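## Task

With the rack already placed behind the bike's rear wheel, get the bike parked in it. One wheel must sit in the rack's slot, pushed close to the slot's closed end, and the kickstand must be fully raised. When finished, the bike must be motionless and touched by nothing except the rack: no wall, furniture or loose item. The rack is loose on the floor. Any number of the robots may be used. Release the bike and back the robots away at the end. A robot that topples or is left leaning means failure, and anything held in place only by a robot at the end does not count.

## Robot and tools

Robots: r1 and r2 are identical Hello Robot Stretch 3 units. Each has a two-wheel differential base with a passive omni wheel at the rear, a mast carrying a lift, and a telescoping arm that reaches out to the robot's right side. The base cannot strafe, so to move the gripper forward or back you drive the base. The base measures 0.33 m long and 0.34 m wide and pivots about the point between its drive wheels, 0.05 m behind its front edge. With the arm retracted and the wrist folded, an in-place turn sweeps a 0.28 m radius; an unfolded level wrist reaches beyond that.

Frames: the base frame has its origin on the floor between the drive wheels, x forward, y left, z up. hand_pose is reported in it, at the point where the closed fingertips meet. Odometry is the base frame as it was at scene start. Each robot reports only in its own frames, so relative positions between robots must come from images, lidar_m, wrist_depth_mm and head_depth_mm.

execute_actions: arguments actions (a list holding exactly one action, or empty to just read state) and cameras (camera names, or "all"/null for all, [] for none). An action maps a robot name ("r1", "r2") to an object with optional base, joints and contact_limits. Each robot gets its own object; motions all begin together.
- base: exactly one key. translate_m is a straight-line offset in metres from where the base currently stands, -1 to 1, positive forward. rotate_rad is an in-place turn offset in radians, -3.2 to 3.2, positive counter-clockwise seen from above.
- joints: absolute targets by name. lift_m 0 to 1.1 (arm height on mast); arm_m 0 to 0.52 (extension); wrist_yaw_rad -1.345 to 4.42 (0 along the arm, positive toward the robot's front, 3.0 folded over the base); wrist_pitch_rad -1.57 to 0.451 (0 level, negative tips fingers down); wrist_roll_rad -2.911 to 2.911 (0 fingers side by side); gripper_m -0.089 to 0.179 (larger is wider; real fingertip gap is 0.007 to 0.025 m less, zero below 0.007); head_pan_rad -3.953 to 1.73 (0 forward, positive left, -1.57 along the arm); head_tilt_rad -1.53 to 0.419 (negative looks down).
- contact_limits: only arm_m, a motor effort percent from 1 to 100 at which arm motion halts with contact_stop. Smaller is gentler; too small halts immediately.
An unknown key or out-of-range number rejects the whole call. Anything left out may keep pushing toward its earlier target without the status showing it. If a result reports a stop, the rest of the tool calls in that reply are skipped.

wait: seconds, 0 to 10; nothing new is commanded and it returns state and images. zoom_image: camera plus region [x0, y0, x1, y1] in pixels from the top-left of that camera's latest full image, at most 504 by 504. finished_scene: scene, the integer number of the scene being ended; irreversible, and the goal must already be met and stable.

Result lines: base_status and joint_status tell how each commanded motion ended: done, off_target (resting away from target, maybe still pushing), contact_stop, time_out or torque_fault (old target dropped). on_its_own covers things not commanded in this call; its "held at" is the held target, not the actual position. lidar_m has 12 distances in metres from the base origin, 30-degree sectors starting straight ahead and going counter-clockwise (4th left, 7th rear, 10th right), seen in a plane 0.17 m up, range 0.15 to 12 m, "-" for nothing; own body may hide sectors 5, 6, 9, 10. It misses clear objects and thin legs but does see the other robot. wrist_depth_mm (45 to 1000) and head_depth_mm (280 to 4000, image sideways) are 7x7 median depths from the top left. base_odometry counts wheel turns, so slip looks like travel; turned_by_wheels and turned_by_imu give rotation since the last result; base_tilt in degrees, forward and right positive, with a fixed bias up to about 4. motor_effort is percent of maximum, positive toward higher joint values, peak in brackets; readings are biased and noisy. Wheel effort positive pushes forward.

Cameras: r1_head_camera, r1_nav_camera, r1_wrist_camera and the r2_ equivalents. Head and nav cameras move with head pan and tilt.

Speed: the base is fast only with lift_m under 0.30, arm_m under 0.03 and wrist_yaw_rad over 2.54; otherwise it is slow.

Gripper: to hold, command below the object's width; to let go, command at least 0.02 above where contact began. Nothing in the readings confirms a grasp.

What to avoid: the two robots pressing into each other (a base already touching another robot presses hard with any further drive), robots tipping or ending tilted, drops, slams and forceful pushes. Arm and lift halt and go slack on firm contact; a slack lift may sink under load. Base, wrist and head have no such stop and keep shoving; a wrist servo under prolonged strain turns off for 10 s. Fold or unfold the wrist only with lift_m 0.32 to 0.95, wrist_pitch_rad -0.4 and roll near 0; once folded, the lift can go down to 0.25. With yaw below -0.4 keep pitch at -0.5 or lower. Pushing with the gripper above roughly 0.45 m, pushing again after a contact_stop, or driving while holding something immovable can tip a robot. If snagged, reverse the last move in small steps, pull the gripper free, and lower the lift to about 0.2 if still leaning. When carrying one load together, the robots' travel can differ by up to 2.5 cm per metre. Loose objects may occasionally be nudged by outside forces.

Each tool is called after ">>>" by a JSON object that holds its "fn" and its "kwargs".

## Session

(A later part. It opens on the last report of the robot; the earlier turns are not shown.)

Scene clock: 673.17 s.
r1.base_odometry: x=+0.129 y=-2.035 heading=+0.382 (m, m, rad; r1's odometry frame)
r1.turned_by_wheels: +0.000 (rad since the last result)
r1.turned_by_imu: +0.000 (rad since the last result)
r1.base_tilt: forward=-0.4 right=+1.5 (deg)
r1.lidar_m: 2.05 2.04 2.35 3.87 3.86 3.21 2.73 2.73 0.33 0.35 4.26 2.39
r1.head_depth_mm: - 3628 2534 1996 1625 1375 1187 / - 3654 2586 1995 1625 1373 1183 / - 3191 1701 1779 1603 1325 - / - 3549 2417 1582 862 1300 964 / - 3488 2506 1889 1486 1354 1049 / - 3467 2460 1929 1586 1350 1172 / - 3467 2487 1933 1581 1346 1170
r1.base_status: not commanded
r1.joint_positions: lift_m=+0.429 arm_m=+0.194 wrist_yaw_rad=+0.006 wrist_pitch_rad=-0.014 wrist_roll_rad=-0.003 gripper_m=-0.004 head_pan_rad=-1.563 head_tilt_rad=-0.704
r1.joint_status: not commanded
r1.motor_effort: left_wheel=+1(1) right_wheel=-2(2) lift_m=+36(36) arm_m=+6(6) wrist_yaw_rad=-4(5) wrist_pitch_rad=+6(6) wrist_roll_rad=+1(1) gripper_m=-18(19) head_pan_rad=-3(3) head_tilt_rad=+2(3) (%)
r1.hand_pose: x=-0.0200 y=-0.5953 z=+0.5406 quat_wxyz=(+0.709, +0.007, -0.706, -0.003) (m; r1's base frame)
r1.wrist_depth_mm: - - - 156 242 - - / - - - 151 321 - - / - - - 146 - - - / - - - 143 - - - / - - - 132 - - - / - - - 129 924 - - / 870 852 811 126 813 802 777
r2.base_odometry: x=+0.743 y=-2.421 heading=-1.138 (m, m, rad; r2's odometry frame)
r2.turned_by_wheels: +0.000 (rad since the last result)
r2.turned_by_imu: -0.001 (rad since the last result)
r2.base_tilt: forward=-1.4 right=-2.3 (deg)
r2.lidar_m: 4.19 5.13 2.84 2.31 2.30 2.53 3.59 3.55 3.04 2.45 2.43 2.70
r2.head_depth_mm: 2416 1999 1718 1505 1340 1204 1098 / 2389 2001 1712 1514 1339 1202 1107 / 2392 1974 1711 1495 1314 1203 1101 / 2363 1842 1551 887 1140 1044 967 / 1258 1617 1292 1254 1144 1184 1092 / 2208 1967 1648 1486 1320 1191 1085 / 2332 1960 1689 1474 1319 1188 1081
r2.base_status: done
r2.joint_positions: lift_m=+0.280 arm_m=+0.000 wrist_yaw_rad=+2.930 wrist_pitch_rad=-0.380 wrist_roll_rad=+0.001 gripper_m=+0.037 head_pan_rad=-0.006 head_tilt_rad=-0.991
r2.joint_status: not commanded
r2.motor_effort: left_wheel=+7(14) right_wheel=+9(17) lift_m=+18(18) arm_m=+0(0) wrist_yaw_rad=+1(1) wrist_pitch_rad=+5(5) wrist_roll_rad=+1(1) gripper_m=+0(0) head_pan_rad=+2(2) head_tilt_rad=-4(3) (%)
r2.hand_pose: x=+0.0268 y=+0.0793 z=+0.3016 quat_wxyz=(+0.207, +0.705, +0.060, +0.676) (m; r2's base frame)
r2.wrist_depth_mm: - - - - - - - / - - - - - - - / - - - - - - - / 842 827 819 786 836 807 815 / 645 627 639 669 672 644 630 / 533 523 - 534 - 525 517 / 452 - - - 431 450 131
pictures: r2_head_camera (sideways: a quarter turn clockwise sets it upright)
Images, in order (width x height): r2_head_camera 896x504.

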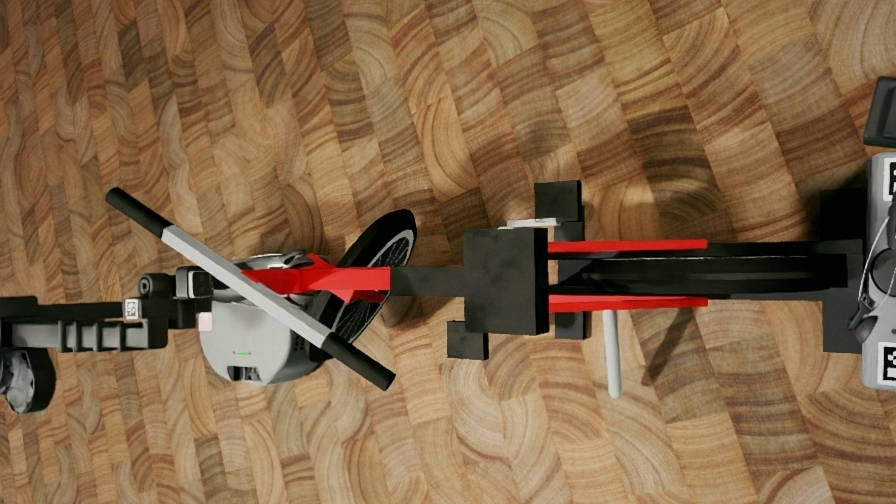

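>>> {"fn": "execute_actions", "kwargs": {"actions": [{"r2": {"base": {"translate_m": -0.3}}}], "cameras": []}}

>>> {"fn": "execute_actions", "kwargs": {"actions": [{"r2": {"base": {"rotate_rad": 1.57}}}], "cameras": []}}

>>> {"fn": "execute_actions", "kwargs": {"actions": [{"r2": {"base": {"translate_m": 0.62}}}], "cameras": []}}

>>> {"fn": "execute_actions", "kwargs": {"actions": [{"r2": {"base": {"rotate_rad": -1.57}}}], "cameras": []}}

>>> {"fn": "execute_actions", "kwargs": {"actions": [{"r2": {"base": {"translate_m": 0.85}, "joints": {"head_pan_rad": -1.57, "head_tilt_rad": -1.0}}}], "cameras": ["r2_head_camera", "r2_nav_camera"]}}

Scene clock: 694.90 s.
r1.base_odometry: x=+0.129 y=-2.035 heading=+0.382 (m, m, rad; r1's odometry frame)
r1.turned_by_wheels: +0.000 (rad since the last result)
r1.turned_by_imu: -0.001 (rad since the last result)
r1.base_tilt: forward=-0.4 right=+1.4 (deg)
r1.lidar_m: 2.04 2.04 2.34 3.88 3.87 3.19 2.73 2.72 0.33 0.35 4.25 2.40
r1.head_depth_mm: - 3628 2570 2002 1613 1369 1192 / - 3613 2547 1985 1621 1367 1190 / - 3392 2261 1923 1618 1335 - / - 3543 1966 1743 868 1296 961 / - 3533 2491 1947 1489 1361 1048 / - 3556 2487 1931 1587 1344 1169 / - 3405 2477 1925 1596 1345 1169
r1.base_status: not commanded
r1.joint_positions: lift_m=+0.429 arm_m=+0.194 wrist_yaw_rad=+0.006 wrist_pitch_rad=-0.014 wrist_roll_rad=-0.003 gripper_m=-0.004 head_pan_rad=-1.563 head_tilt_rad=-0.704
r1.joint_status: not commanded
r1.motor_effort: left_wheel=+1(1) right_wheel=-2(2) lift_m=+36(36) arm_m=+6(6) wrist_yaw_rad=-5(5) wrist_pitch_rad=+6(6) wrist_roll_rad=+1(1) gripper_m=-20(18) head_pan_rad=-3(3) head_tilt_rad=+3(2) (%)
r1.hand_pose: x=-0.0200 y=-0.5953 z=+0.5406 quat_wxyz=(+0.709, +0.007, -0.706, -0.003) (m; r1's base frame)
r1.wrist_depth_mm: - - - 155 243 - - / - - - 152 322 - - / - - - 147 - - - / - - - 143 - - - / - - - 132 - - - / - - - 128 930 - - / 882 864 808 126 815 815 797
r2.base_odometry: x=+0.618 y=-2.148 heading=-1.138 (m, m, rad; r2's odometry frame)
r2.turned_by_wheels: +0.000 (rad since the last result)
r2.turned_by_imu: -0.001 (rad since the last result)
r2.base_tilt: forward=-1.5 right=-2.3 (deg)
r2.lidar_m: 0.37 5.34 2.72 2.21 2.19 2.41 3.32 3.28 3.18 2.56 2.53 2.80
r2.head_depth_mm: 2407 2008 1708 1507 1342 1210 1094 / 2383 1999 1716 1501 1332 1209 1105 / 2379 1975 1709 1467 1329 1201 1107 / 2250 1850 1011 1322 1110 1179 1102 / 2177 1541 1599 1445 1325 1192 1106 / 2355 1965 1696 1474 1325 1191 1084 / 2338 1959 1674 1479 1315 1193 1085
r2.base_status: done
r2.joint_positions: lift_m=+0.280 arm_m=+0.000 wrist_yaw_rad=+2.930 wrist_pitch_rad=-0.380 wrist_roll_rad=+0.001 gripper_m=+0.037 head_pan_rad=-0.006 head_tilt_rad=-0.991
r2.joint_status: not commanded
r2.motor_effort: left_wheel=-1(8) right_wheel=+2(6) lift_m=+17(17) arm_m=+0(0) wrist_yaw_rad=+1(1) wrist_pitch_rad=+5(5) wrist_roll_rad=+1(1) gripper_m=-1(0) head_pan_rad=+3(1) head_tilt_rad=-3(3) (%)
r2.hand_pose: x=+0.0268 y=+0.0793 z=+0.3016 quat_wxyz=(+0.207, +0.705, +0.060, +0.676) (m; r2's base frame)
r2.wrist_depth_mm: - - - - - - - / - - - - - - - / - - - - - - - / 827 792 798 819 823 803 819 / 658 650 638 660 659 638 650 / 535 533 - 524 - 519 529 / 455 - - - 443 454 453
pictures: none
No camera images: the call's "cameras" was empty. Leave "cameras" out to get every camera's image.

Scene clock: 697.27 s.
r1.base_odometry: x=+0.129 y=-2.035 heading=+0.382 (m, m, rad; r1's odometry frame)
r1.turned_by_wheels: +0.000 (rad since the last result)
r1.turned_by_imu: +0.000 (rad since the last result)
r1.base_tilt: forward=-0.3 right=+1.3 (deg)
r1.lidar_m: 2.04 2.03 2.34 3.86 3.86 3.20 2.73 2.73 0.33 0.35 4.23 2.40
r1.head_depth_mm: - 3643 2584 2019 1629 1364 1190 / - 3561 2558 1978 1616 1362 1186 / - 3545 2520 1981 1621 1327 - / - 3299 1951 1772 861 1303 962 / - 3504 2476 1918 1490 1352 1054 / - 3434 2479 1946 1592 1355 1175 / - 3442 2477 1933 1590 1347 1163
r1.base_status: not commanded
r1.joint_positions: lift_m=+0.429 arm_m=+0.194 wrist_yaw_rad=+0.006 wrist_pitch_rad=-0.014 wrist_roll_rad=-0.003 gripper_m=-0.004 head_pan_rad=-1.563 head_tilt_rad=-0.704
r1.joint_status: not commanded
r1.motor_effort: left_wheel=+1(1) right_wheel=-2(2) lift_m=+36(36) arm_m=+6(6) wrist_yaw_rad=-5(3) wrist_pitch_rad=+7(6) wrist_roll_rad=+1(1) gripper_m=-19(19) head_pan_rad=-4(4) head_tilt_rad=+3(2) (%)
r1.hand_pose: x=-0.0200 y=-0.5953 z=+0.5406 quat_wxyz=(+0.709, +0.007, -0.706, -0.003) (m; r1's base frame)
r1.wrist_depth_mm: - - - 156 243 - - / - - - 151 322 - - / - - - 147 - - - / - - - 143 - - - / - - - 132 - - - / - - - 129 949 - - / 888 867 820 127 809 798 786
r2.base_odometry: x=+0.618 y=-2.148 heading=+0.432 (m, m, rad; r2's odometry frame)
r2.turned_by_wheels: +1.570 (rad since the last result)
r2.turned_by_imu: +1.571 (rad since the last result)
r2.base_tilt: forward=-1.4 right=-2.2 (deg)
r2.lidar_m: 2.21 2.19 2.41 3.30 3.30 3.17 2.56 2.53 2.81 0.37 5.40 2.74
r2.head_depth_mm: 2329 2003 1715 1511 1335 1205 1093 / 2269 1992 1697 1497 1337 1207 1111 / 2214 1988 1712 1497 1331 1203 1103 / 2189 1981 1707 1502 1332 1199 1103 / 2115 1968 1696 1489 1322 1193 1102 / 2030 1959 1695 1481 1318 1189 1086 / 1954 1951 1678 1483 1316 1190 1076
r2.base_status: done
r2.joint_positions: lift_m=+0.280 arm_m=+0.000 wrist_yaw_rad=+2.930 wrist_pitch_rad=-0.380 wrist_roll_rad=+0.001 gripper_m=+0.037 head_pan_rad=-0.006 head_tilt_rad=-0.991
r2.joint_status: not commanded
r2.motor_effort: left_wheel=-2(6) right_wheel=+2(8) lift_m=+18(18) arm_m=-1(1) wrist_yaw_rad=+1(1) wrist_pitch_rad=+5(5) wrist_roll_rad=+1(1) gripper_m=+0(0) head_pan_rad=+2(2) head_tilt_rad=-3(4) (%)
r2.hand_pose: x=+0.0268 y=+0.0793 z=+0.3016 quat_wxyz=(+0.207, +0.705, +0.060, +0.676) (m; r2's base frame)
r2.wrist_depth_mm: - - - - - - - / - - - - - - - / - - - - - - - / 822 824 821 830 794 793 827 / 662 643 650 661 652 644 636 / 527 524 - 536 - 540 536 / 456 - - - 433 450 444
pictures: none
No camera images: the call's "cameras" was empty. Leave "cameras" out to get every camera's image.

Scene clock: 701.03 s.
r1.base_odometry: x=+0.129 y=-2.035 heading=+0.382 (m, m, rad; r1's odometry frame)
r1.turned_by_wheels: +0.000 (rad since the last result)
r1.turned_by_imu: +0.000 (rad since the last result)
r1.base_tilt: forward=-0.5 right=+1.5 (deg)
r1.lidar_m: 2.04 2.04 2.34 3.87 3.88 3.17 2.73 2.72 0.33 0.35 4.24 2.40
r1.head_depth_mm: - 3570 1912 1870 1626 1372 1191 / - 3659 2531 1876 1608 1371 1188 / - 3520 2541 1993 1615 1334 - / - 3478 2511 1744 864 1296 964 / - 3478 2507 1945 1478 1345 1053 / - 3431 2494 1937 1586 1348 1176 / - 3427 2443 1936 1585 1352 1173
r1.base_status: not commanded
r1.joint_positions: lift_m=+0.429 arm_m=+0.194 wrist_yaw_rad=+0.006 wrist_pitch_rad=-0.014 wrist_roll_rad=-0.003 gripper_m=-0.004 head_pan_rad=-1.563 head_tilt_rad=-0.704
r1.joint_status: not commanded
r1.motor_effort: left_wheel=+1(1) right_wheel=-2(2) lift_m=+36(36) arm_m=+6(6) wrist_yaw_rad=-5(5) wrist_pitch_rad=+6(7) wrist_roll_rad=+1(1) gripper_m=-18(19) head_pan_rad=-3(3) head_tilt_rad=+2(3) (%)
r1.hand_pose: x=-0.0200 y=-0.5953 z=+0.5406 quat_wxyz=(+0.709, +0.007, -0.706, -0.003) (m; r1's base frame)
r1.wrist_depth_mm: - - - 155 241 - - / - - - 151 322 - - / - - - 146 - - - / - - - 143 - - - / - - - 132 - - - / - - - 128 951 - - / 868 856 815 126 817 785 788
r2.base_odometry: x=+1.181 y=-1.889 heading=+0.431 (m, m, rad; r2's odometry frame)
r2.turned_by_wheels: +0.000 (rad since the last result)
r2.turned_by_imu: -0.002 (rad since the last result)
r2.base_tilt: forward=-1.4 right=-2.3 (deg)
r2.lidar_m: 1.63 1.62 1.77 2.75 3.52 3.84 3.14 0.71 0.82 1.84 4.06 2.01
r2.head_depth_mm: 1822 1999 1721 1509 1341 1210 1094 / 1748 1942 1719 1505 1335 1201 1106 / 1683 1891 1695 1494 1331 1200 1106 / 1597 1867 1688 1487 1333 1198 1100 / 1546 1839 1703 1492 1322 1192 1104 / 1500 1759 1685 1482 1318 1189 1085 / 1447 1685 1683 1472 1316 1189 1078
r2.base_status: done
r2.joint_positions: lift_m=+0.280 arm_m=+0.000 wrist_yaw_rad=+2.930 wrist_pitch_rad=-0.380 wrist_roll_rad=+0.001 gripper_m=+0.037 head_pan_rad=-0.006 head_tilt_rad=-0.991
r2.joint_status: not commanded
r2.motor_effort: left_wheel=-2(5) right_wheel=+3(8) lift_m=+18(18) arm_m=+0(0) wrist_yaw_rad=+1(1) wrist_pitch_rad=+5(5) wrist_roll_rad=+1(1) gripper_m=-1(1) head_pan_rad=+2(2) head_tilt_rad=-3(4) (%)
r2.hand_pose: x=+0.0268 y=+0.0793 z=+0.3016 quat_wxyz=(+0.207, +0.705, +0.060, +0.676) (m; r2's base frame)
r2.wrist_depth_mm: - - - - - - - / - - - - - - - / - - - - - - - / 829 806 814 838 807 815 801 / 643 644 638 680 674 635 648 / 535 529 - 535 - 533 519 / 449 - - - 444 448 447
pictures: none
No camera images: the call's "cameras" was empty. Leave "cameras" out to get every camera's image.

Scene clock: 703.23 s.
r1.base_odometry: x=+0.129 y=-2.035 heading=+0.382 (m, m, rad; r1's odometry frame)
r1.turned_by_wheels: +0.000 (rad since the last result)
r1.turned_by_imu: +0.000 (rad since the last result)
r1.base_tilt: forward=-0.5 right=+1.4 (deg)
r1.lidar_m: 2.05 2.04 2.34 3.86 3.87 3.21 2.72 2.72 0.33 0.35 4.27 2.39
r1.head_depth_mm: - 3552 2004 1922 1622 1366 1191 / - 3567 2534 1924 1631 1374 1185 / - 3512 2516 1970 1617 1340 - / - 3511 2532 1771 864 1296 962 / - 3498 2451 1952 1473 1350 1050 / - 3460 2488 1946 1593 1353 1171 / - 3397 2474 1936 1593 1350 1168
r1.base_status: not commanded
r1.joint_positions: lift_m=+0.429 arm_m=+0.194 wrist_yaw_rad=+0.006 wrist_pitch_rad=-0.014 wrist_roll_rad=-0.003 gripper_m=-0.004 head_pan_rad=-1.563 head_tilt_rad=-0.704
r1.joint_status: not commanded
r1.motor_effort: left_wheel=+1(1) right_wheel=-2(2) lift_m=+36(36) arm_m=+6(6) wrist_yaw_rad=-5(5) wrist_pitch_rad=+6(7) wrist_roll_rad=+1(1) gripper_m=-18(19) head_pan_rad=-3(4) head_tilt_rad=+2(3) (%)
r1.hand_pose: x=-0.0200 y=-0.5953 z=+0.5406 quat_wxyz=(+0.709, +0.007, -0.706, -0.003) (m; r1's base frame)
r1.wrist_depth_mm: - - - 155 240 - - / - - - 151 322 - - / - - - 147 - - - / - - - 143 - - - / - - - 132 - - - / - - - 129 925 - - / 878 877 822 126 810 802 788
r2.base_odometry: x=+1.181 y=-1.889 heading=-1.138 (m, m, rad; r2's odometry frame)
r2.turned_by_wheels: -1.570 (rad since the last result)
r2.turned_by_imu: -1.571 (rad since the last result)
r2.base_tilt: forward=-1.4 right=-2.3 (deg)
r2.lidar_m: 1.83 3.96 2.01 1.62 1.62 1.77 2.78 3.50 3.86 3.13 0.71 0.82
r2.head_depth_mm: 2207 1787 1623 1475 1342 1208 1095 / 2392 1789 1704 1501 1333 1201 1108 / 2350 1975 1701 1490 1330 1198 1107 / 2369 1964 1696 1494 1328 1200 1108 / 2330 1968 1698 1488 1323 1197 1101 / 2357 1967 1688 1477 1315 1190 1084 / 2315 1957 1683 1480 1322 1188 1080
r2.base_status: done
r2.joint_positions: lift_m=+0.280 arm_m=+0.000 wrist_yaw_rad=+2.930 wrist_pitch_rad=-0.380 wrist_roll_rad=+0.001 gripper_m=+0.037 head_pan_rad=-0.006 head_tilt_rad=-0.991
r2.joint_status: not commanded
r2.motor_effort: left_wheel=+2(8) right_wheel=-2(7) lift_m=+18(18) arm_m=-1(1) wrist_yaw_rad=+1(1) wrist_pitch_rad=+5(5) wrist_roll_rad=+1(1) gripper_m=+0(1) head_pan_rad=+2(2) head_tilt_rad=-3(3) (%)
r2.hand_pose: x=+0.0268 y=+0.0793 z=+0.3016 quat_wxyz=(+0.207, +0.705, +0.060, +0.676) (m; r2's base frame)
r2.wrist_depth_mm: - - - - - - - / - - - - - - - / - - - - - - - / 829 828 827 824 831 810 816 / 660 645 653 668 659 645 634 / 547 529 - 523 - 531 529 / 453 - - - 434 451 451
pictures: none
No camera images: the call's "cameras" was empty. Leave "cameras" out to get every camera's image.

Scene clock: 707.90 s.
r1.base_odometry: x=+0.129 y=-2.035 heading=+0.382 (m, m, rad; r1's odometry frame)
r1.turned_by_wheels: +0.000 (rad since the last result)
r1.turned_by_imu: +0.000 (rad since the last result)
r1.base_tilt: forward=-0.4 right=+1.4 (deg)
r1.lidar_m: 2.05 2.04 2.34 3.87 3.85 3.19 2.73 2.72 0.33 0.35 4.23 2.39
r1.head_depth_mm: - 3565 2572 1997 1580 1311 1188 / - 3624 2552 1970 1625 1369 1180 / - 3547 2508 1970 1608 1332 - / - 3480 2515 1765 866 1306 964 / - 3529 2519 1957 1483 1353 1050 / - 3486 2489 1957 1596 1348 1168 / - 3395 2450 1938 1592 1341 1166
r1.base_status: not commanded
r1.joint_positions: lift_m=+0.429 arm_m=+0.194 wrist_yaw_rad=+0.006 wrist_pitch_rad=-0.014 wrist_roll_rad=-0.003 gripper_m=-0.004 head_pan_rad=-1.563 head_tilt_rad=-0.704
r1.joint_status: not commanded
r1.motor_effort: left_wheel=+2(2) right_wheel=-2(2) lift_m=+36(36) arm_m=+6(6) wrist_yaw_rad=-5(4) wrist_pitch_rad=+6(6) wrist_roll_rad=+1(1) gripper_m=-18(18) head_pan_rad=-4(3) head_tilt_rad=+3(3) (%)
r1.hand_pose: x=-0.0200 y=-0.5953 z=+0.5406 quat_wxyz=(+0.709, +0.007, -0.706, -0.003) (m; r1's base frame)
r1.wrist_depth_mm: - - - 155 243 - - / - - - 150 322 - - / - - - 147 - - - / - - - 143 - - - / - - - 132 - - - / - - - 129 924 - - / 900 874 801 126 808 803 602
r2.base_odometry: x=+1.537 y=-2.661 heading=-1.138 (m, m, rad; r2's odometry frame)
r2.turned_by_wheels: +0.000 (rad since the last result)
r2.turned_by_imu: -0.002 (rad since the last result)
r2.base_tilt: forward=-1.5 right=-2.3 (deg)
r2.lidar_m: 4.46 4.39 2.37 1.93 1.92 2.12 3.28 4.29 0.51 0.51 0.63 0.61
r2.head_depth_mm: 2400 2004 1713 1499 1273 1206 1094 / 2377 2000 1718 1080 1276 1202 1116 / 2356 1980 1707 946 1264 1220 - / 2363 1967 1695 974 1265 1219 - / 2357 1955 1699 1121 1283 1194 1088 / 2340 1948 1659 1060 1320 1193 1082 / 2328 1944 1645 1029 1277 1192 1085
r2.base_status: done
r2.joint_positions: lift_m=+0.280 arm_m=+0.000 wrist_yaw_rad=+2.930 wrist_pitch_rad=-0.380 wrist_roll_rad=+0.001 gripper_m=+0.037 head_pan_rad=-1.563 head_tilt_rad=-0.991
r2.joint_status: all done
r2.motor_effort: left_wheel=+2(8) right_wheel=-3(5) lift_m=+18(18) arm_m=-1(1) wrist_yaw_rad=+1(1) wrist_pitch_rad=+5(5) wrist_roll_rad=+1(1) gripper_m=+0(0) head_pan_rad=-2(26) head_tilt_rad=-4(4) (%)
r2.hand_pose: x=+0.0268 y=+0.0793 z=+0.3016 quat_wxyz=(+0.207, +0.705, +0.060, +0.676) (m; r2's base frame)
r2.wrist_depth_mm: - - - - - - - / - - - - - - - / - - - - - - - / 833 823 814 819 803 831 814 / 652 653 648 678 676 641 623 / 529 532 - 524 - 536 531 / 454 - - - 439 451 455
pictures: r2_head_camera (sideways: a quarter turn clockwise sets it upright), r2_nav_camera (sideways: a quarter turn counterclockwise sets it upright)
Images, in order (width x height): r2_head_camera 896x504, r2_nav_camera 672x504.

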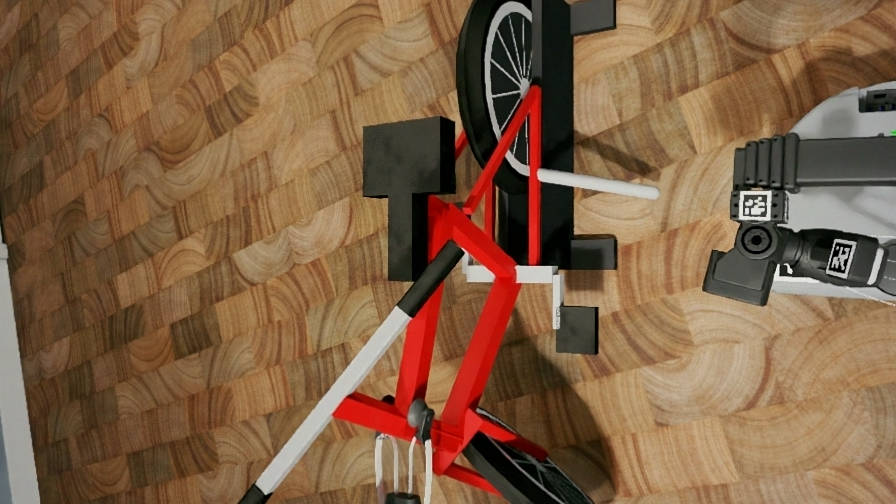

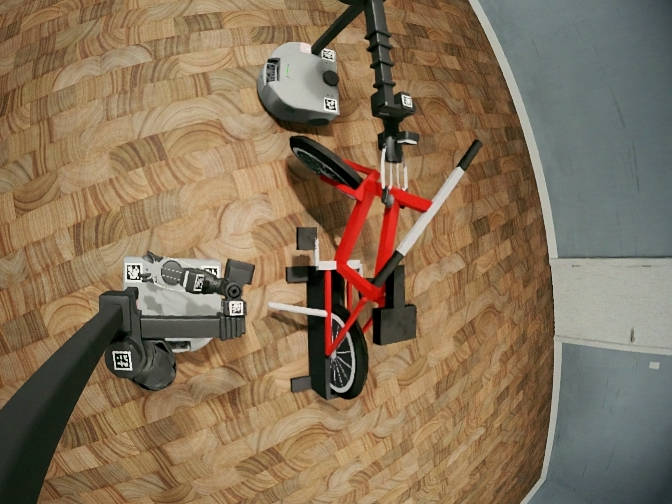

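>>> {"fn": "execute_actions", "kwargs": {"actions": [{"r2": {"joints": {"lift_m": 0.34, "wrist_pitch_rad": -0.4}}}], "cameras": []}}

>>> {"fn": "execute_actions", "kwargs": {"actions": [{"r2": {"joints": {"wrist_yaw_rad": 0.0, "gripper_m": 0.0}}}], "cameras": []}}

>>> {"fn": "execute_actions", "kwargs": {"actions": [{"r2": {"joints": {"wrist_pitch_rad": 0.0, "lift_m": 0.0, "arm_m": 0.12}}}], "cameras": ["r2_head_camera", "r2_wrist_camera"]}}

Scene clock: 729.77 s.
r1.base_odometry: x=+0.129 y=-2.035 heading=+0.382 (m, m, rad; r1's odometry frame)
r1.turned_by_wheels: +0.000 (rad since the last result)
r1.turned_by_imu: +0.000 (rad since the last result)
r1.base_tilt: forward=-0.4 right=+1.4 (deg)
r1.lidar_m: 2.05 2.04 2.34 3.86 3.85 3.19 2.73 2.72 0.33 0.35 4.28 2.39
r1.head_depth_mm: - 3615 2534 2001 1542 1321 1190 / - 3581 2540 1979 1637 1367 1183 / - 3519 2516 1976 1617 1329 - / - 3484 2490 1769 866 1305 965 / - 3561 2515 1948 1485 1359 1050 / - 3484 2502 1937 1596 1340 1168 / - 3406 2477 1948 1581 1338 1163
r1.base_status: not commanded
r1.joint_positions: lift_m=+0.429 arm_m=+0.194 wrist_yaw_rad=+0.006 wrist_pitch_rad=-0.014 wrist_roll_rad=-0.003 gripper_m=-0.004 head_pan_rad=-1.563 head_tilt_rad=-0.704
r1.joint_status: not commanded
r1.motor_effort: left_wheel=+1(1) right_wheel=-2(2) lift_m=+36(36) arm_m=+6(6) wrist_yaw_rad=-4(5) wrist_pitch_rad=+7(6) wrist_roll_rad=+1(1) gripper_m=-18(19) head_pan_rad=-3(3) head_tilt_rad=+2(2) (%)
r1.hand_pose: x=-0.0200 y=-0.5953 z=+0.5406 quat_wxyz=(+0.709, +0.007, -0.706, -0.003) (m; r1's base frame)
r1.wrist_depth_mm: - - - 155 243 - - / - - - 151 319 - - / - - - 147 - - - / - - - 143 - - - / - - - 132 - - - / - - - 129 914 - - / 887 867 813 126 813 807 608
r2.base_odometry: x=+1.537 y=-2.661 heading=-1.138 (m, m, rad; r2's odometry frame)
r2.turned_by_wheels: +0.000 (rad since the last result)
r2.turned_by_imu: -0.001 (rad since the last result)
r2.base_tilt: forward=-1.4 right=-2.3 (deg)
r2.lidar_m: 4.44 4.40 2.37 1.93 1.92 2.11 3.29 4.29 0.51 0.51 0.63 0.62
r2.head_depth_mm: 2416 1998 1713 1507 1281 1207 1094 / 2396 1997 1711 1079 1276 1199 1119 / 2349 1979 1705 943 1267 1220 - / 2346 1969 1696 975 1269 1227 - / 2358 1967 1694 1121 1284 1196 1087 / 2360 1976 1662 1061 1325 1191 1085 / 2306 1956 1651 1029 1277 1187 1087
r2.base_status: not commanded
r2.joint_positions: lift_m=+0.340 arm_m=+0.000 wrist_yaw_rad=+2.930 wrist_pitch_rad=-0.414 wrist_roll_rad=+0.001 gripper_m=+0.037 head_pan_rad=-1.563 head_tilt_rad=-0.991
r2.joint_status: all done
r2.motor_effort: left_wheel=+2(2) right_wheel=-2(3) lift_m=+32(34) arm_m=-1(1) wrist_yaw_rad=+1(1) wrist_pitch_rad=+5(4) wrist_roll_rad=+1(1) gripper_m=+0(1) head_pan_rad=-2(2) head_tilt_rad=-4(3) (%)
r2.hand_pose: x=+0.0260 y=+0.0753 z=+0.3532 quat_wxyz=(+0.218, +0.704, +0.071, +0.673) (m; r2's base frame)
r2.wrist_depth_mm: - - - - - - - / - - - - - - - / - - - - - - - / 885 878 851 847 901 886 884 / 712 704 741 719 742 702 695 / 580 592 - 577 - 583 591 / 504 518 - 513 480 494 493
pictures: none
No camera images: the call's "cameras" was empty. Leave "cameras" out to get every camera's image.

Scene clock: 732.23 s.
r1.base_odometry: x=+0.129 y=-2.035 heading=+0.382 (m, m, rad; r1's odometry frame)
r1.turned_by_wheels: +0.000 (rad since the last result)
r1.turned_by_imu: +0.000 (rad since the last result)
r1.base_tilt: forward=-0.4 right=+1.3 (deg)
r1.lidar_m: 2.04 2.04 2.34 3.86 3.86 3.21 2.73 2.73 0.33 0.35 4.26 2.40
r1.head_depth_mm: - 3577 2572 1984 1353 1315 1186 / - 3631 2535 1990 1577 1365 1185 / - 3535 2551 1962 1622 1336 - / - 3538 2513 1773 862 1298 967 / - 3538 2507 1950 1491 1356 1050 / - 3408 2502 1934 1582 1349 1176 / - 3469 2471 1933 1587 1340 1166
r1.base_status: not commanded
r1.joint_positions: lift_m=+0.429 arm_m=+0.194 wrist_yaw_rad=+0.006 wrist_pitch_rad=-0.014 wrist_roll_rad=-0.003 gripper_m=-0.004 head_pan_rad=-1.563 head_tilt_rad=-0.704
r1.joint_status: not commanded
r1.motor_effort: left_wheel=+1(2) right_wheel=-2(2) lift_m=+36(36) arm_m=+6(6) wrist_yaw_rad=-5(4) wrist_pitch_rad=+6(6) wrist_roll_rad=+1(1) gripper_m=-18(18) head_pan_rad=-3(3) head_tilt_rad=+3(4) (%)
r1.hand_pose: x=-0.0200 y=-0.5953 z=+0.5406 quat_wxyz=(+0.709, +0.007, -0.706, -0.003) (m; r1's base frame)
r1.wrist_depth_mm: - - - 156 242 - - / - - - 151 319 - - / - - - 147 - - - / - - - 142 - - - / - - - 132 - - - / - - - 129 926 - 886 / 870 872 815 126 814 800 608
r2.base_odometry: x=+1.537 y=-2.661 heading=-1.138 (m, m, rad; r2's odometry frame)
r2.turned_by_wheels: +0.000 (rad since the last result)
r2.turned_by_imu: +0.000 (rad since the last result)
r2.base_tilt: forward=-1.5 right=-2.3 (deg)
r2.lidar_m: 4.43 4.42 2.38 1.93 1.92 2.11 3.30 4.29 0.51 0.51 0.63 0.61
r2.head_depth_mm: 2409 2003 1709 1505 1277 1202 1093 / 2380 1980 1708 1078 1274 1199 1113 / 2376 1976 1695 943 1261 1224 - / 2364 1967 1688 974 1265 1198 - / 2359 1962 1695 1118 1282 1197 1089 / 2350 1980 1668 1060 1322 1190 1086 / 2343 1941 1650 1029 1275 1190 1080
r2.base_status: not commanded
r2.joint_positions: lift_m=+0.340 arm_m=+0.000 wrist_yaw_rad=+0.003 wrist_pitch_rad=-0.414 wrist_roll_rad=+0.001 gripper_m=+0.000 head_pan_rad=-1.563 head_tilt_rad=-0.991
r2.joint_status: all done
r2.motor_effort: left_wheel=+2(2) right_wheel=-2(3) lift_m=+32(32) arm_m=-1(1) wrist_yaw_rad=-3(5) wrist_pitch_rad=+4(5) wrist_roll_rad=+1(1) gripper_m=-2(80) head_pan_rad=-3(2) head_tilt_rad=-4(3) (%)
r2.hand_pose: x=-0.0209 y=-0.3696 z=+0.3532 quat_wxyz=(+0.692, +0.146, -0.692, -0.145) (m; r2's base frame)
r2.wrist_depth_mm: 313 - - - - - - / 316 - - - - - - / 349 358 - - - 340 330 / 383 513 401 476 470 359 368 / 410 570 707 413 409 404 404 / 487 566 346 - 432 448 439 / 506 482 478 484 484 490 477
pictures: none
No camera images: the call's "cameras" was empty. Leave "cameras" out to get every camera's image.

Scene clock: 736.17 s.
r1.base_odometry: x=+0.129 y=-2.035 heading=+0.382 (m, m, rad; r1's odometry frame)
r1.turned_by_wheels: +0.000 (rad since the last result)
r1.turned_by_imu: +0.000 (rad since the last result)
r1.base_tilt: forward=-0.4 right=+1.5 (deg)
r1.lidar_m: 2.04 2.04 2.34 3.87 3.88 3.19 2.73 2.73 0.33 0.35 4.25 2.39
r1.head_depth_mm: - 3558 2576 2008 1425 1311 1184 / - 3583 2539 1962 1614 1335 1182 / - 3541 2539 1955 1598 1331 - / - 3556 2494 1758 864 1299 964 / - 3487 2468 1963 1490 1355 1054 / - 3415 2508 1943 1582 1358 1170 / - 3440 2455 1928 1577 1350 1168
r1.base_status: not commanded
r1.joint_positions: lift_m=+0.429 arm_m=+0.194 wrist_yaw_rad=+0.006 wrist_pitch_rad=-0.014 wrist_roll_rad=-0.003 gripper_m=-0.004 head_pan_rad=-1.563 head_tilt_rad=-0.704
r1.joint_status: not commanded
r1.motor_effort: left_wheel=+1(1) right_wheel=-2(2) lift_m=+36(36) arm_m=+6(6) wrist_yaw_rad=-4(5) wrist_pitch_rad=+7(7) wrist_roll_rad=+1(1) gripper_m=-20(18) head_pan_rad=-3(3) head_tilt_rad=+2(3) (%)
r1.hand_pose: x=-0.0200 y=-0.5953 z=+0.5406 quat_wxyz=(+0.709, +0.007, -0.706, -0.003) (m; r1's base frame)
r1.wrist_depth_mm: - - - 155 242 - - / - - - 150 321 - - / - - - 147 - - - / - - - 143 - - - / - - - 132 - - - / - - - 129 943 - - / 874 872 819 126 806 797 509
r2.base_odometry: x=+1.537 y=-2.661 heading=-1.138 (m, m, rad; r2's odometry frame)
r2.turned_by_wheels: +0.000 (rad since the last result)
r2.turned_by_imu: -0.001 (rad since the last result)
r2.base_tilt: forward=-1.4 right=-2.3 (deg)
r2.lidar_m: 4.45 4.41 2.37 1.93 1.92 2.11 3.30 4.28 0.61 2.85 0.63 0.61
r2.head_depth_mm: 2378 2004 1700 1503 1274 1210 1093 / 2399 1986 1712 1078 1280 1203 1120 / 2371 1975 1700 942 1269 1209 - / 2345 1981 1698 977 1271 1180 - / 2355 1969 1682 1123 1279 1194 1087 / 2345 1940 1684 1063 1320 1200 1081 / 2311 1952 1655 1027 1270 1190 1082
r2.base_status: not commanded
r2.joint_positions: lift_m=+0.000 arm_m=+0.120 wrist_yaw_rad=+0.001 wrist_pitch_rad=-0.021 wrist_roll_rad=+0.001 gripper_m=+0.000 head_pan_rad=-1.563 head_tilt_rad=-0.991
r2.joint_status: all done
r2.motor_effort: left_wheel=+1(2) right_wheel=-2(3) lift_m=+17(30) arm_m=+6(7) wrist_yaw_rad=-2(3) wrist_pitch_rad=+7(7) wrist_roll_rad=+1(1) gripper_m=-2(2) head_pan_rad=-2(3) head_tilt_rad=-3(4) (%)
r2.hand_pose: x=-0.0211 y=-0.5202 z=+0.1096 quat_wxyz=(+0.707, +0.008, -0.707, -0.007) (m; r2's base frame)
r2.wrist_depth_mm: - 198 196 - - 202 187 / 127 127 138 169 169 168 167 / - - - - - 202 143 / 787 920 941 187 186 185 134 / 489 502 503 193 192 191 191 / 343 343 348 - 198 195 196 / 262 263 264 207 204 203 202
pictures: r2_head_camera (sideways: a quarter turn clockwise sets it upright), r2_wrist_camera
Images, in order (width x height): r2_head_camera 896x504, r2_wrist_camera 644x364.

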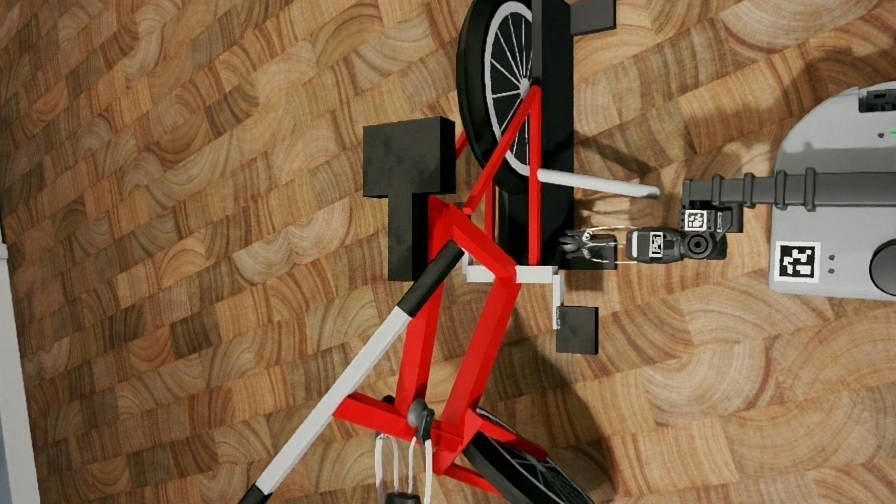

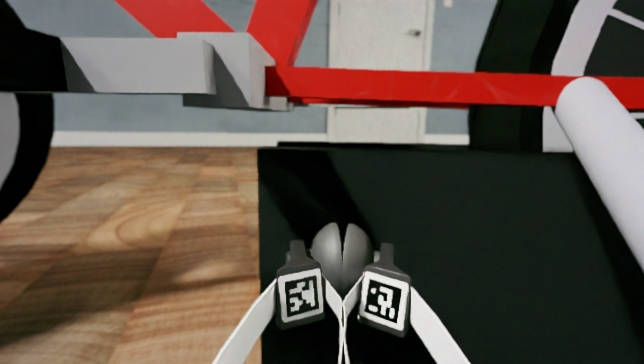

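>>> {"fn": "execute_actions", "kwargs": {"actions": [{"r2": {"base": {"translate_m": -0.15}, "joints": {"arm_m": 0.09}}}], "cameras": ["r2_head_camera", "r2_wrist_camera"]}}

Scene clock: 743.13 s.
r1.base_odometry: x=+0.129 y=-2.035 heading=+0.382 (m, m, rad; r1's odometry frame)
r1.turned_by_wheels: +0.000 (rad since the last result)
r1.turned_by_imu: +0.000 (rad since the last result)
r1.base_tilt: forward=-0.4 right=+1.4 (deg)
r1.lidar_m: 2.04 2.04 2.34 3.87 3.88 3.20 2.73 2.73 0.33 0.35 4.25 2.39
r1.head_depth_mm: - 3642 2597 1979 1430 1367 1187 / - 3604 2537 1964 1532 1358 1187 / - 3542 2532 1956 1577 1328 - / - 3551 2513 1756 860 1291 964 / - 3460 2474 1964 1479 1352 1051 / - 3486 2476 1944 1592 1351 1163 / - 3489 2432 1938 1590 1352 1163
r1.base_status: not commanded
r1.joint_positions: lift_m=+0.429 arm_m=+0.195 wrist_yaw_rad=+0.006 wrist_pitch_rad=-0.014 wrist_roll_rad=-0.003 gripper_m=-0.004 head_pan_rad=-1.563 head_tilt_rad=-0.704
r1.joint_status: not commanded
r1.motor_effort: left_wheel=+2(2) right_wheel=-3(3) lift_m=+36(36) arm_m=+4(6) wrist_yaw_rad=-6(5) wrist_pitch_rad=+6(6) wrist_roll_rad=+1(1) gripper_m=-18(19) head_pan_rad=-3(3) head_tilt_rad=+3(2) (%)
r1.hand_pose: x=-0.0200 y=-0.5955 z=+0.5406 quat_wxyz=(+0.709, +0.007, -0.706, -0.003) (m; r1's base frame)
r1.wrist_depth_mm: - - - 156 241 - - / - - - 151 318 - - / - - - 147 - - - / - - - 144 - - - / - - - 132 - - - / - - - 128 939 - 625 / 880 900 807 126 802 588 585
r2.base_odometry: x=+1.474 y=-2.525 heading=-1.138 (m, m, rad; r2's odometry frame)
r2.turned_by_wheels: +0.000 (rad since the last result)
r2.turned_by_imu: +0.000 (rad since the last result)
r2.base_tilt: forward=-1.4 right=-2.3 (deg)
r2.lidar_m: 4.57 4.52 2.30 1.88 1.87 2.05 3.20 4.16 0.64 0.58 0.72 0.73
r2.head_depth_mm: 2406 1990 1708 1504 1339 1200 1093 / 2367 1989 1712 1492 1290 1206 1130 / 2353 1987 1699 1489 1278 1219 - / 2367 1963 1693 1066 1270 1183 - / 2367 1958 1693 979 1281 1198 1092 / 2329 1957 1684 1134 1283 1190 1086 / 2332 1948 1682 1080 1318 1187 1080
r2.base_status: done
r2.joint_positions: lift_m=+0.000 arm_m=+0.090 wrist_yaw_rad=+0.080 wrist_pitch_rad=-0.029 wrist_roll_rad=+0.001 gripper_m=+0.000 head_pan_rad=-1.563 head_tilt_rad=-0.991
r2.joint_status: all done
r2.on_its_own: wrist_yaw_rad is held at +0.059, not at your +0.000, by its stall guard, which is not easing now; wrist_yaw_rad is at rest, and its effort (-25) is outside its rest range (-12 to +12)
r2.motor_effort: left_wheel=+5(9) right_wheel=-11(25) lift_m=+17(17) arm_m=-2(5) wrist_yaw_rad=-25(56) wrist_pitch_rad=+10(10) wrist_roll_rad=+1(1) gripper_m=-3(5) head_pan_rad=-3(3) head_tilt_rad=-3(3) (%)
r2.hand_pose: x=-0.0009 y=-0.4897 z=+0.1075 quat_wxyz=(+0.707, +0.039, -0.706, +0.018) (m; r2's base frame)
r2.wrist_depth_mm: 253 250 - 238 218 214 207 / 191 230 218 207 221 216 192 / - - - 225 231 225 218 / 858 241 235 228 144 215 208 / 479 249 241 234 121 220 215 / 339 260 252 - 106 226 222 / 257 229 253 250 240 92 228
pictures: r2_head_camera (sideways: a quarter turn clockwise sets it upright), r2_wrist_camera
Images, in order (width x height): r2_head_camera 896x504, r2_wrist_camera 644x364.

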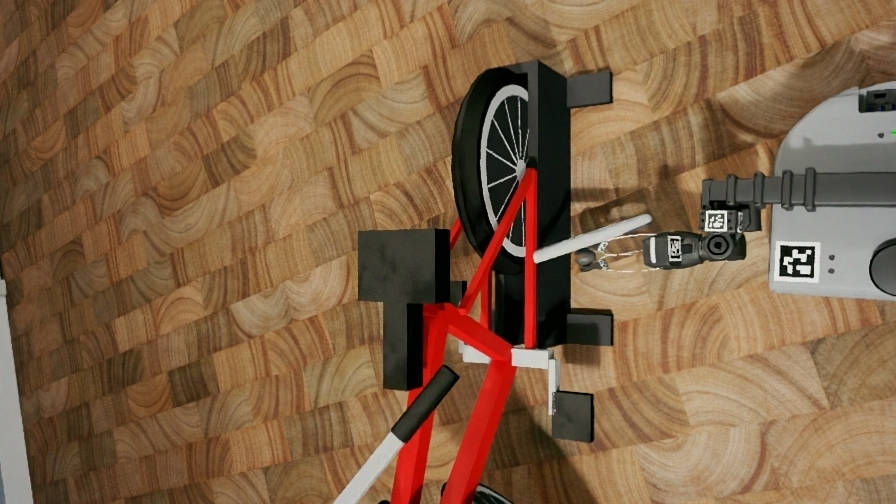

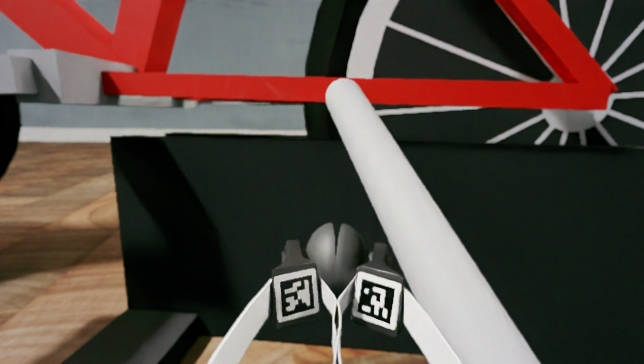

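The kickstand is swinging back. Continue driving backward.

>>> {"fn": "execute_actions", "kwargs": {"actions": [{"r2": {"base": {"translate_m": -0.12}}}], "cameras": ["r2_head_camera", "r2_wrist_camera"]}}

Scene clock: 757.03 s.
r1.base_odometry: x=+0.129 y=-2.035 heading=+0.382 (m, m, rad; r1's odometry frame)
r1.turned_by_wheels: +0.000 (rad since the last result)
r1.turned_by_imu: +0.000 (rad since the last result)
r1.base_tilt: forward=-0.5 right=+1.4 (deg)
r1.lidar_m: 2.04 2.04 2.35 3.88 3.85 3.21 2.73 2.72 0.33 0.35 4.27 2.39
r1.head_depth_mm: - 3605 2583 1990 1510 1367 1186 / - 3579 2550 1985 1524 1367 1185 / - 3533 2567 1985 1581 1334 - / - 3514 2514 1772 864 1308 965 / - 3461 2502 1958 1475 1354 1047 / - 3439 2498 1945 1603 1348 1170 / - 3410 2482 1937 1587 1349 1173
r1.base_status: not commanded
r1.joint_positions: lift_m=+0.429 arm_m=+0.195 wrist_yaw_rad=+0.007 wrist_pitch_rad=-0.014 wrist_roll_rad=-0.003 gripper_m=-0.004 head_pan_rad=-1.563 head_tilt_rad=-0.704
r1.joint_status: not commanded
r1.motor_effort: left_wheel=+3(4) right_wheel=-4(5) lift_m=+36(36) arm_m=+4(4) wrist_yaw_rad=-7(6) wrist_pitch_rad=+6(6) wrist_roll_rad=+1(1) gripper_m=-18(19) head_pan_rad=-3(3) head_tilt_rad=+2(1) (%)
r1.hand_pose: x=-0.0196 y=-0.5955 z=+0.5406 quat_wxyz=(+0.709, +0.008, -0.706, -0.003) (m; r1's base frame)
r1.wrist_depth_mm: - - - 156 254 - - / - - - 152 326 - - / - - - 147 - - - / - - - 143 - - - / - - - 132 - - - / - - - 129 - 733 715 / 875 859 811 126 768 728 627
r2.base_odometry: x=+1.424 y=-2.416 heading=-1.138 (m, m, rad; r2's odometry frame)
r2.turned_by_wheels: +0.000 (rad since the last result)
r2.turned_by_imu: -0.001 (rad since the last result)
r2.base_tilt: forward=-1.4 right=-2.2 (deg)
r2.lidar_m: 4.71 4.43 2.26 1.83 1.82 2.01 3.14 4.03 4.03 0.58 0.61 0.81
r2.head_depth_mm: 2390 1999 1717 1502 1341 1203 1099 / 2394 1985 1710 1496 1312 1205 1120 / 2381 1982 1704 1494 1295 1217 - / 2369 1982 1693 1485 1290 1198 - / 2333 1976 1700 1139 1287 1190 1086 / 2340 1952 1686 999 1284 1196 1084 / 2322 1955 1678 1126 1299 1193 1085
r2.base_status: done
r2.joint_positions: lift_m=+0.000 arm_m=+0.090 wrist_yaw_rad=+0.061 wrist_pitch_rad=-0.022 wrist_roll_rad=+0.001 gripper_m=+0.000 head_pan_rad=-1.563 head_tilt_rad=-0.991
r2.joint_status: not commanded
r2.on_its_own: wrist_yaw_rad is held at +0.059, not at your +0.000, by its stall guard, which is not easing now
r2.motor_effort: left_wheel=+2(4) right_wheel=-2(20) lift_m=+18(18) arm_m=-2(2) wrist_yaw_rad=-2(39) wrist_pitch_rad=+7(11) wrist_roll_rad=+1(1) gripper_m=-3(4) head_pan_rad=-3(2) head_tilt_rad=-4(3) (%)
r2.hand_pose: x=-0.0059 y=-0.4903 z=+0.1094 quat_wxyz=(+0.707, +0.029, -0.707, +0.014) (m; r2's base frame)
r2.wrist_depth_mm: - - 236 230 227 222 218 / 282 246 240 209 229 227 225 / - 253 252 243 240 232 231 / 252 245 238 236 228 223 218 / 260 253 249 242 236 231 225 / 267 262 252 - 241 236 231 / 256 265 262 255 250 245 235
pictures: r2_head_camera (sideways: a quarter turn clockwise sets it upright), r2_wrist_camera
Images, in order (width x height): r2_head_camera 896x504, r2_wrist_camera 644x364.

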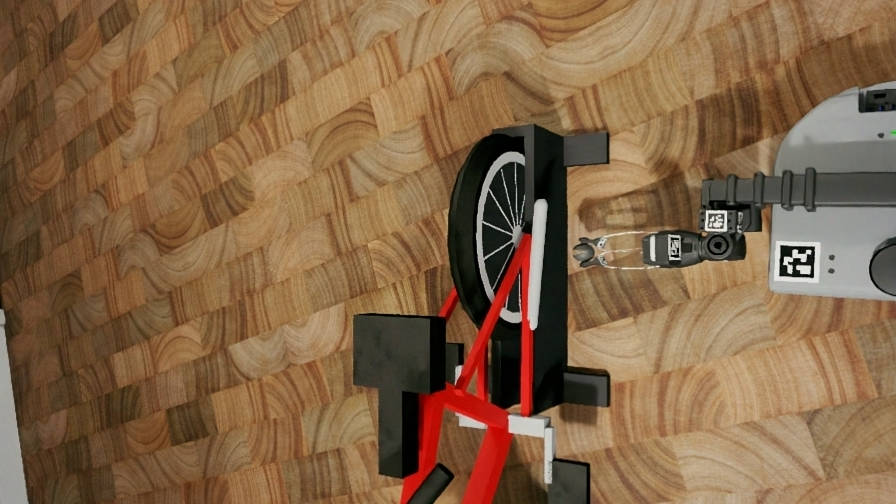

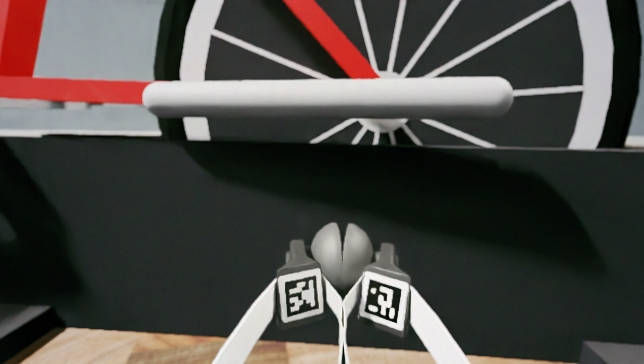

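>>> {"fn": "execute_actions", "kwargs": {"actions": [{"r1": {"joints": {"gripper_m": 0.09}}, "r2": {"joints": {"arm_m": 0.0, "head_tilt_rad": -0.7}}}], "cameras": ["r1_wrist_camera", "r2_head_camera", "r1_head_camera"]}}

Scene clock: 763.70 s.
r1.base_odometry: x=+0.129 y=-2.035 heading=+0.382 (m, m, rad; r1's odometry frame)
r1.turned_by_wheels: +0.000 (rad since the last result)
r1.turned_by_imu: -0.001 (rad since the last result)
r1.base_tilt: forward=-0.3 right=+1.5 (deg)
r1.lidar_m: 2.04 2.04 2.34 3.87 3.87 3.18 2.73 2.73 0.33 0.35 4.26 2.39
r1.head_depth_mm: - 3622 2571 1989 1511 1377 1183 / - 3576 2557 1984 1540 1373 1190 / - 3631 2513 1962 1567 1336 - / - 3542 2519 1764 867 1323 961 / - 3540 2505 1927 1479 1342 1049 / - 3422 2475 1939 1585 1353 1172 / - 3430 2482 1938 1576 1354 1163
r1.base_status: not commanded
r1.joint_positions: lift_m=+0.429 arm_m=+0.195 wrist_yaw_rad=+0.003 wrist_pitch_rad=-0.015 wrist_roll_rad=-0.003 gripper_m=+0.090 head_pan_rad=-1.563 head_tilt_rad=-0.704
r1.joint_status: all done
r1.motor_effort: left_wheel=+2(4) right_wheel=-2(4) lift_m=+36(36) arm_m=+4(4) wrist_yaw_rad=-4(5) wrist_pitch_rad=+7(7) wrist_roll_rad=+1(1) gripper_m=+0(80) head_pan_rad=-4(3) head_tilt_rad=+3(2) (%)
r1.hand_pose: x=-0.0207 y=-0.5955 z=+0.5402 quat_wxyz=(+0.708, +0.007, -0.706, -0.004) (m; r1's base frame)
r1.wrist_depth_mm: - - - 156 - - - / - - - 152 - - - / - - - 148 - - - / - - - 141 - - - / - - - 132 - - - / - - - 129 - 736 717 / 872 859 837 127 745 726 630
r2.base_odometry: x=+1.424 y=-2.416 heading=-1.138 (m, m, rad; r2's odometry frame)
r2.turned_by_wheels: +0.000 (rad since the last result)
r2.turned_by_imu: -0.001 (rad since the last result)
r2.base_tilt: forward=-1.4 right=-2.3 (deg)
r2.lidar_m: 4.67 4.46 2.25 1.83 1.82 2.01 3.13 4.05 4.14 0.58 0.61 0.81
r2.head_depth_mm: 2871 3211 2503 1961 1600 1357 1170 / 2799 3129 2493 1940 1585 1341 1167 / 2661 2986 2488 1925 1592 1110 1162 / 2619 2934 2481 1914 1578 1062 1164 / 2520 2841 2439 1908 1497 1083 1151 / 2462 2764 2422 1911 928 1140 1150 / 2397 2650 2404 1908 1562 1085 1147
r2.base_status: not commanded
r2.joint_positions: lift_m=+0.000 arm_m=+0.077 wrist_yaw_rad=+0.063 wrist_pitch_rad=-0.020 wrist_roll_rad=+0.001 gripper_m=+0.000 head_pan_rad=-1.563 head_tilt_rad=-0.705
r2.joint_status: arm_m contact_stop (moved -0.013 of -0.090); the others done
r2.on_its_own: wrist_yaw_rad is held at +0.059, not at your +0.000, by its stall guard, which is not easing now; arm_m is slack since a contact_stop, until your next command for it (your +0.000 is given up)
r2.motor_effort: left_wheel=+2(2) right_wheel=-2(2) lift_m=+18(18) arm_m=+1(32) wrist_yaw_rad=-4(8) wrist_pitch_rad=+7(7) wrist_roll_rad=+1(1) gripper_m=-2(2) head_pan_rad=-3(2) head_tilt_rad=+1(15) (%)
r2.hand_pose: x=-0.0055 y=-0.4769 z=+0.1098 quat_wxyz=(+0.707, +0.030, -0.707, +0.015) (m; r2's base frame)
r2.wrist_depth_mm: 294 - 250 241 239 233 231 / 290 284 253 223 243 238 236 / 335 273 263 245 237 245 242 / 266 261 254 249 241 236 232 / 275 271 259 253 248 244 237 / 282 275 271 - 256 253 245 / 258 264 264 264 259 258 246
pictures: r1_head_camera (sideways: a quarter turn clockwise sets it upright), r1_wrist_camera, r2_head_camera (sideways: a quarter turn clockwise sets it upright)
ARM HIT: r2's arm struck its own base hard.
Images, in order (width x height): r1_head_camera 896x504, r1_wrist_camera 644x364, r2_head_camera 896x504.

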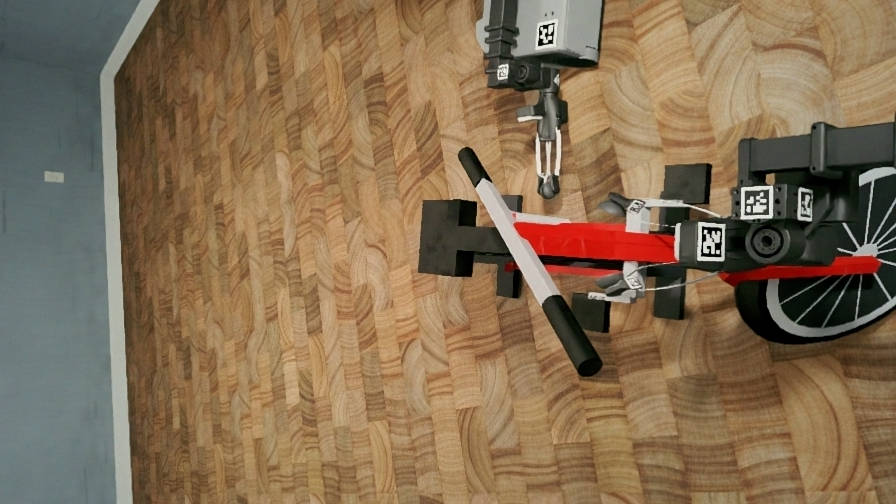

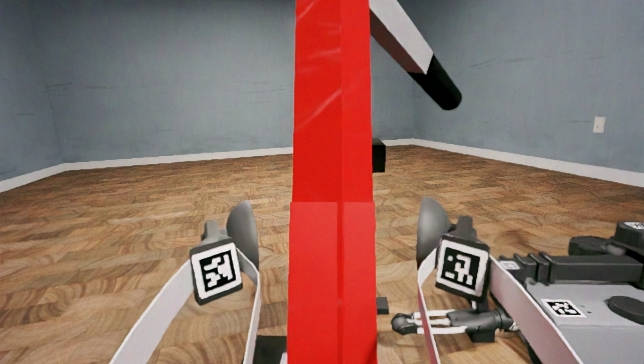

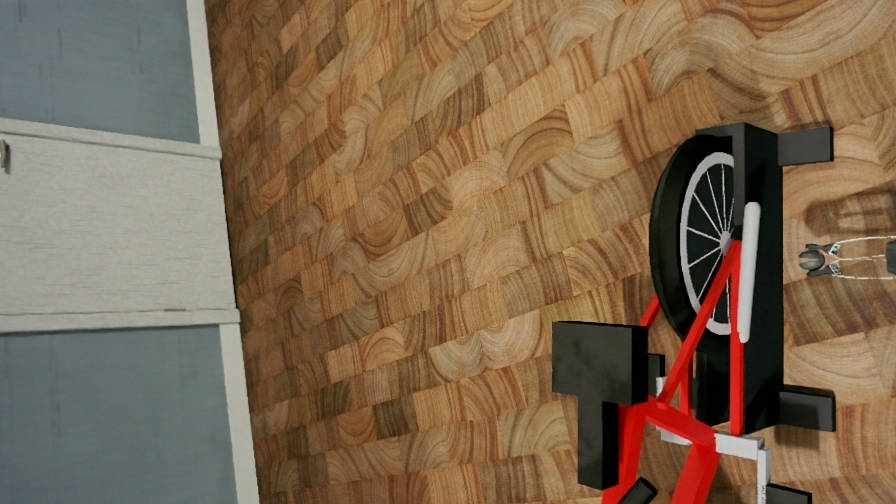

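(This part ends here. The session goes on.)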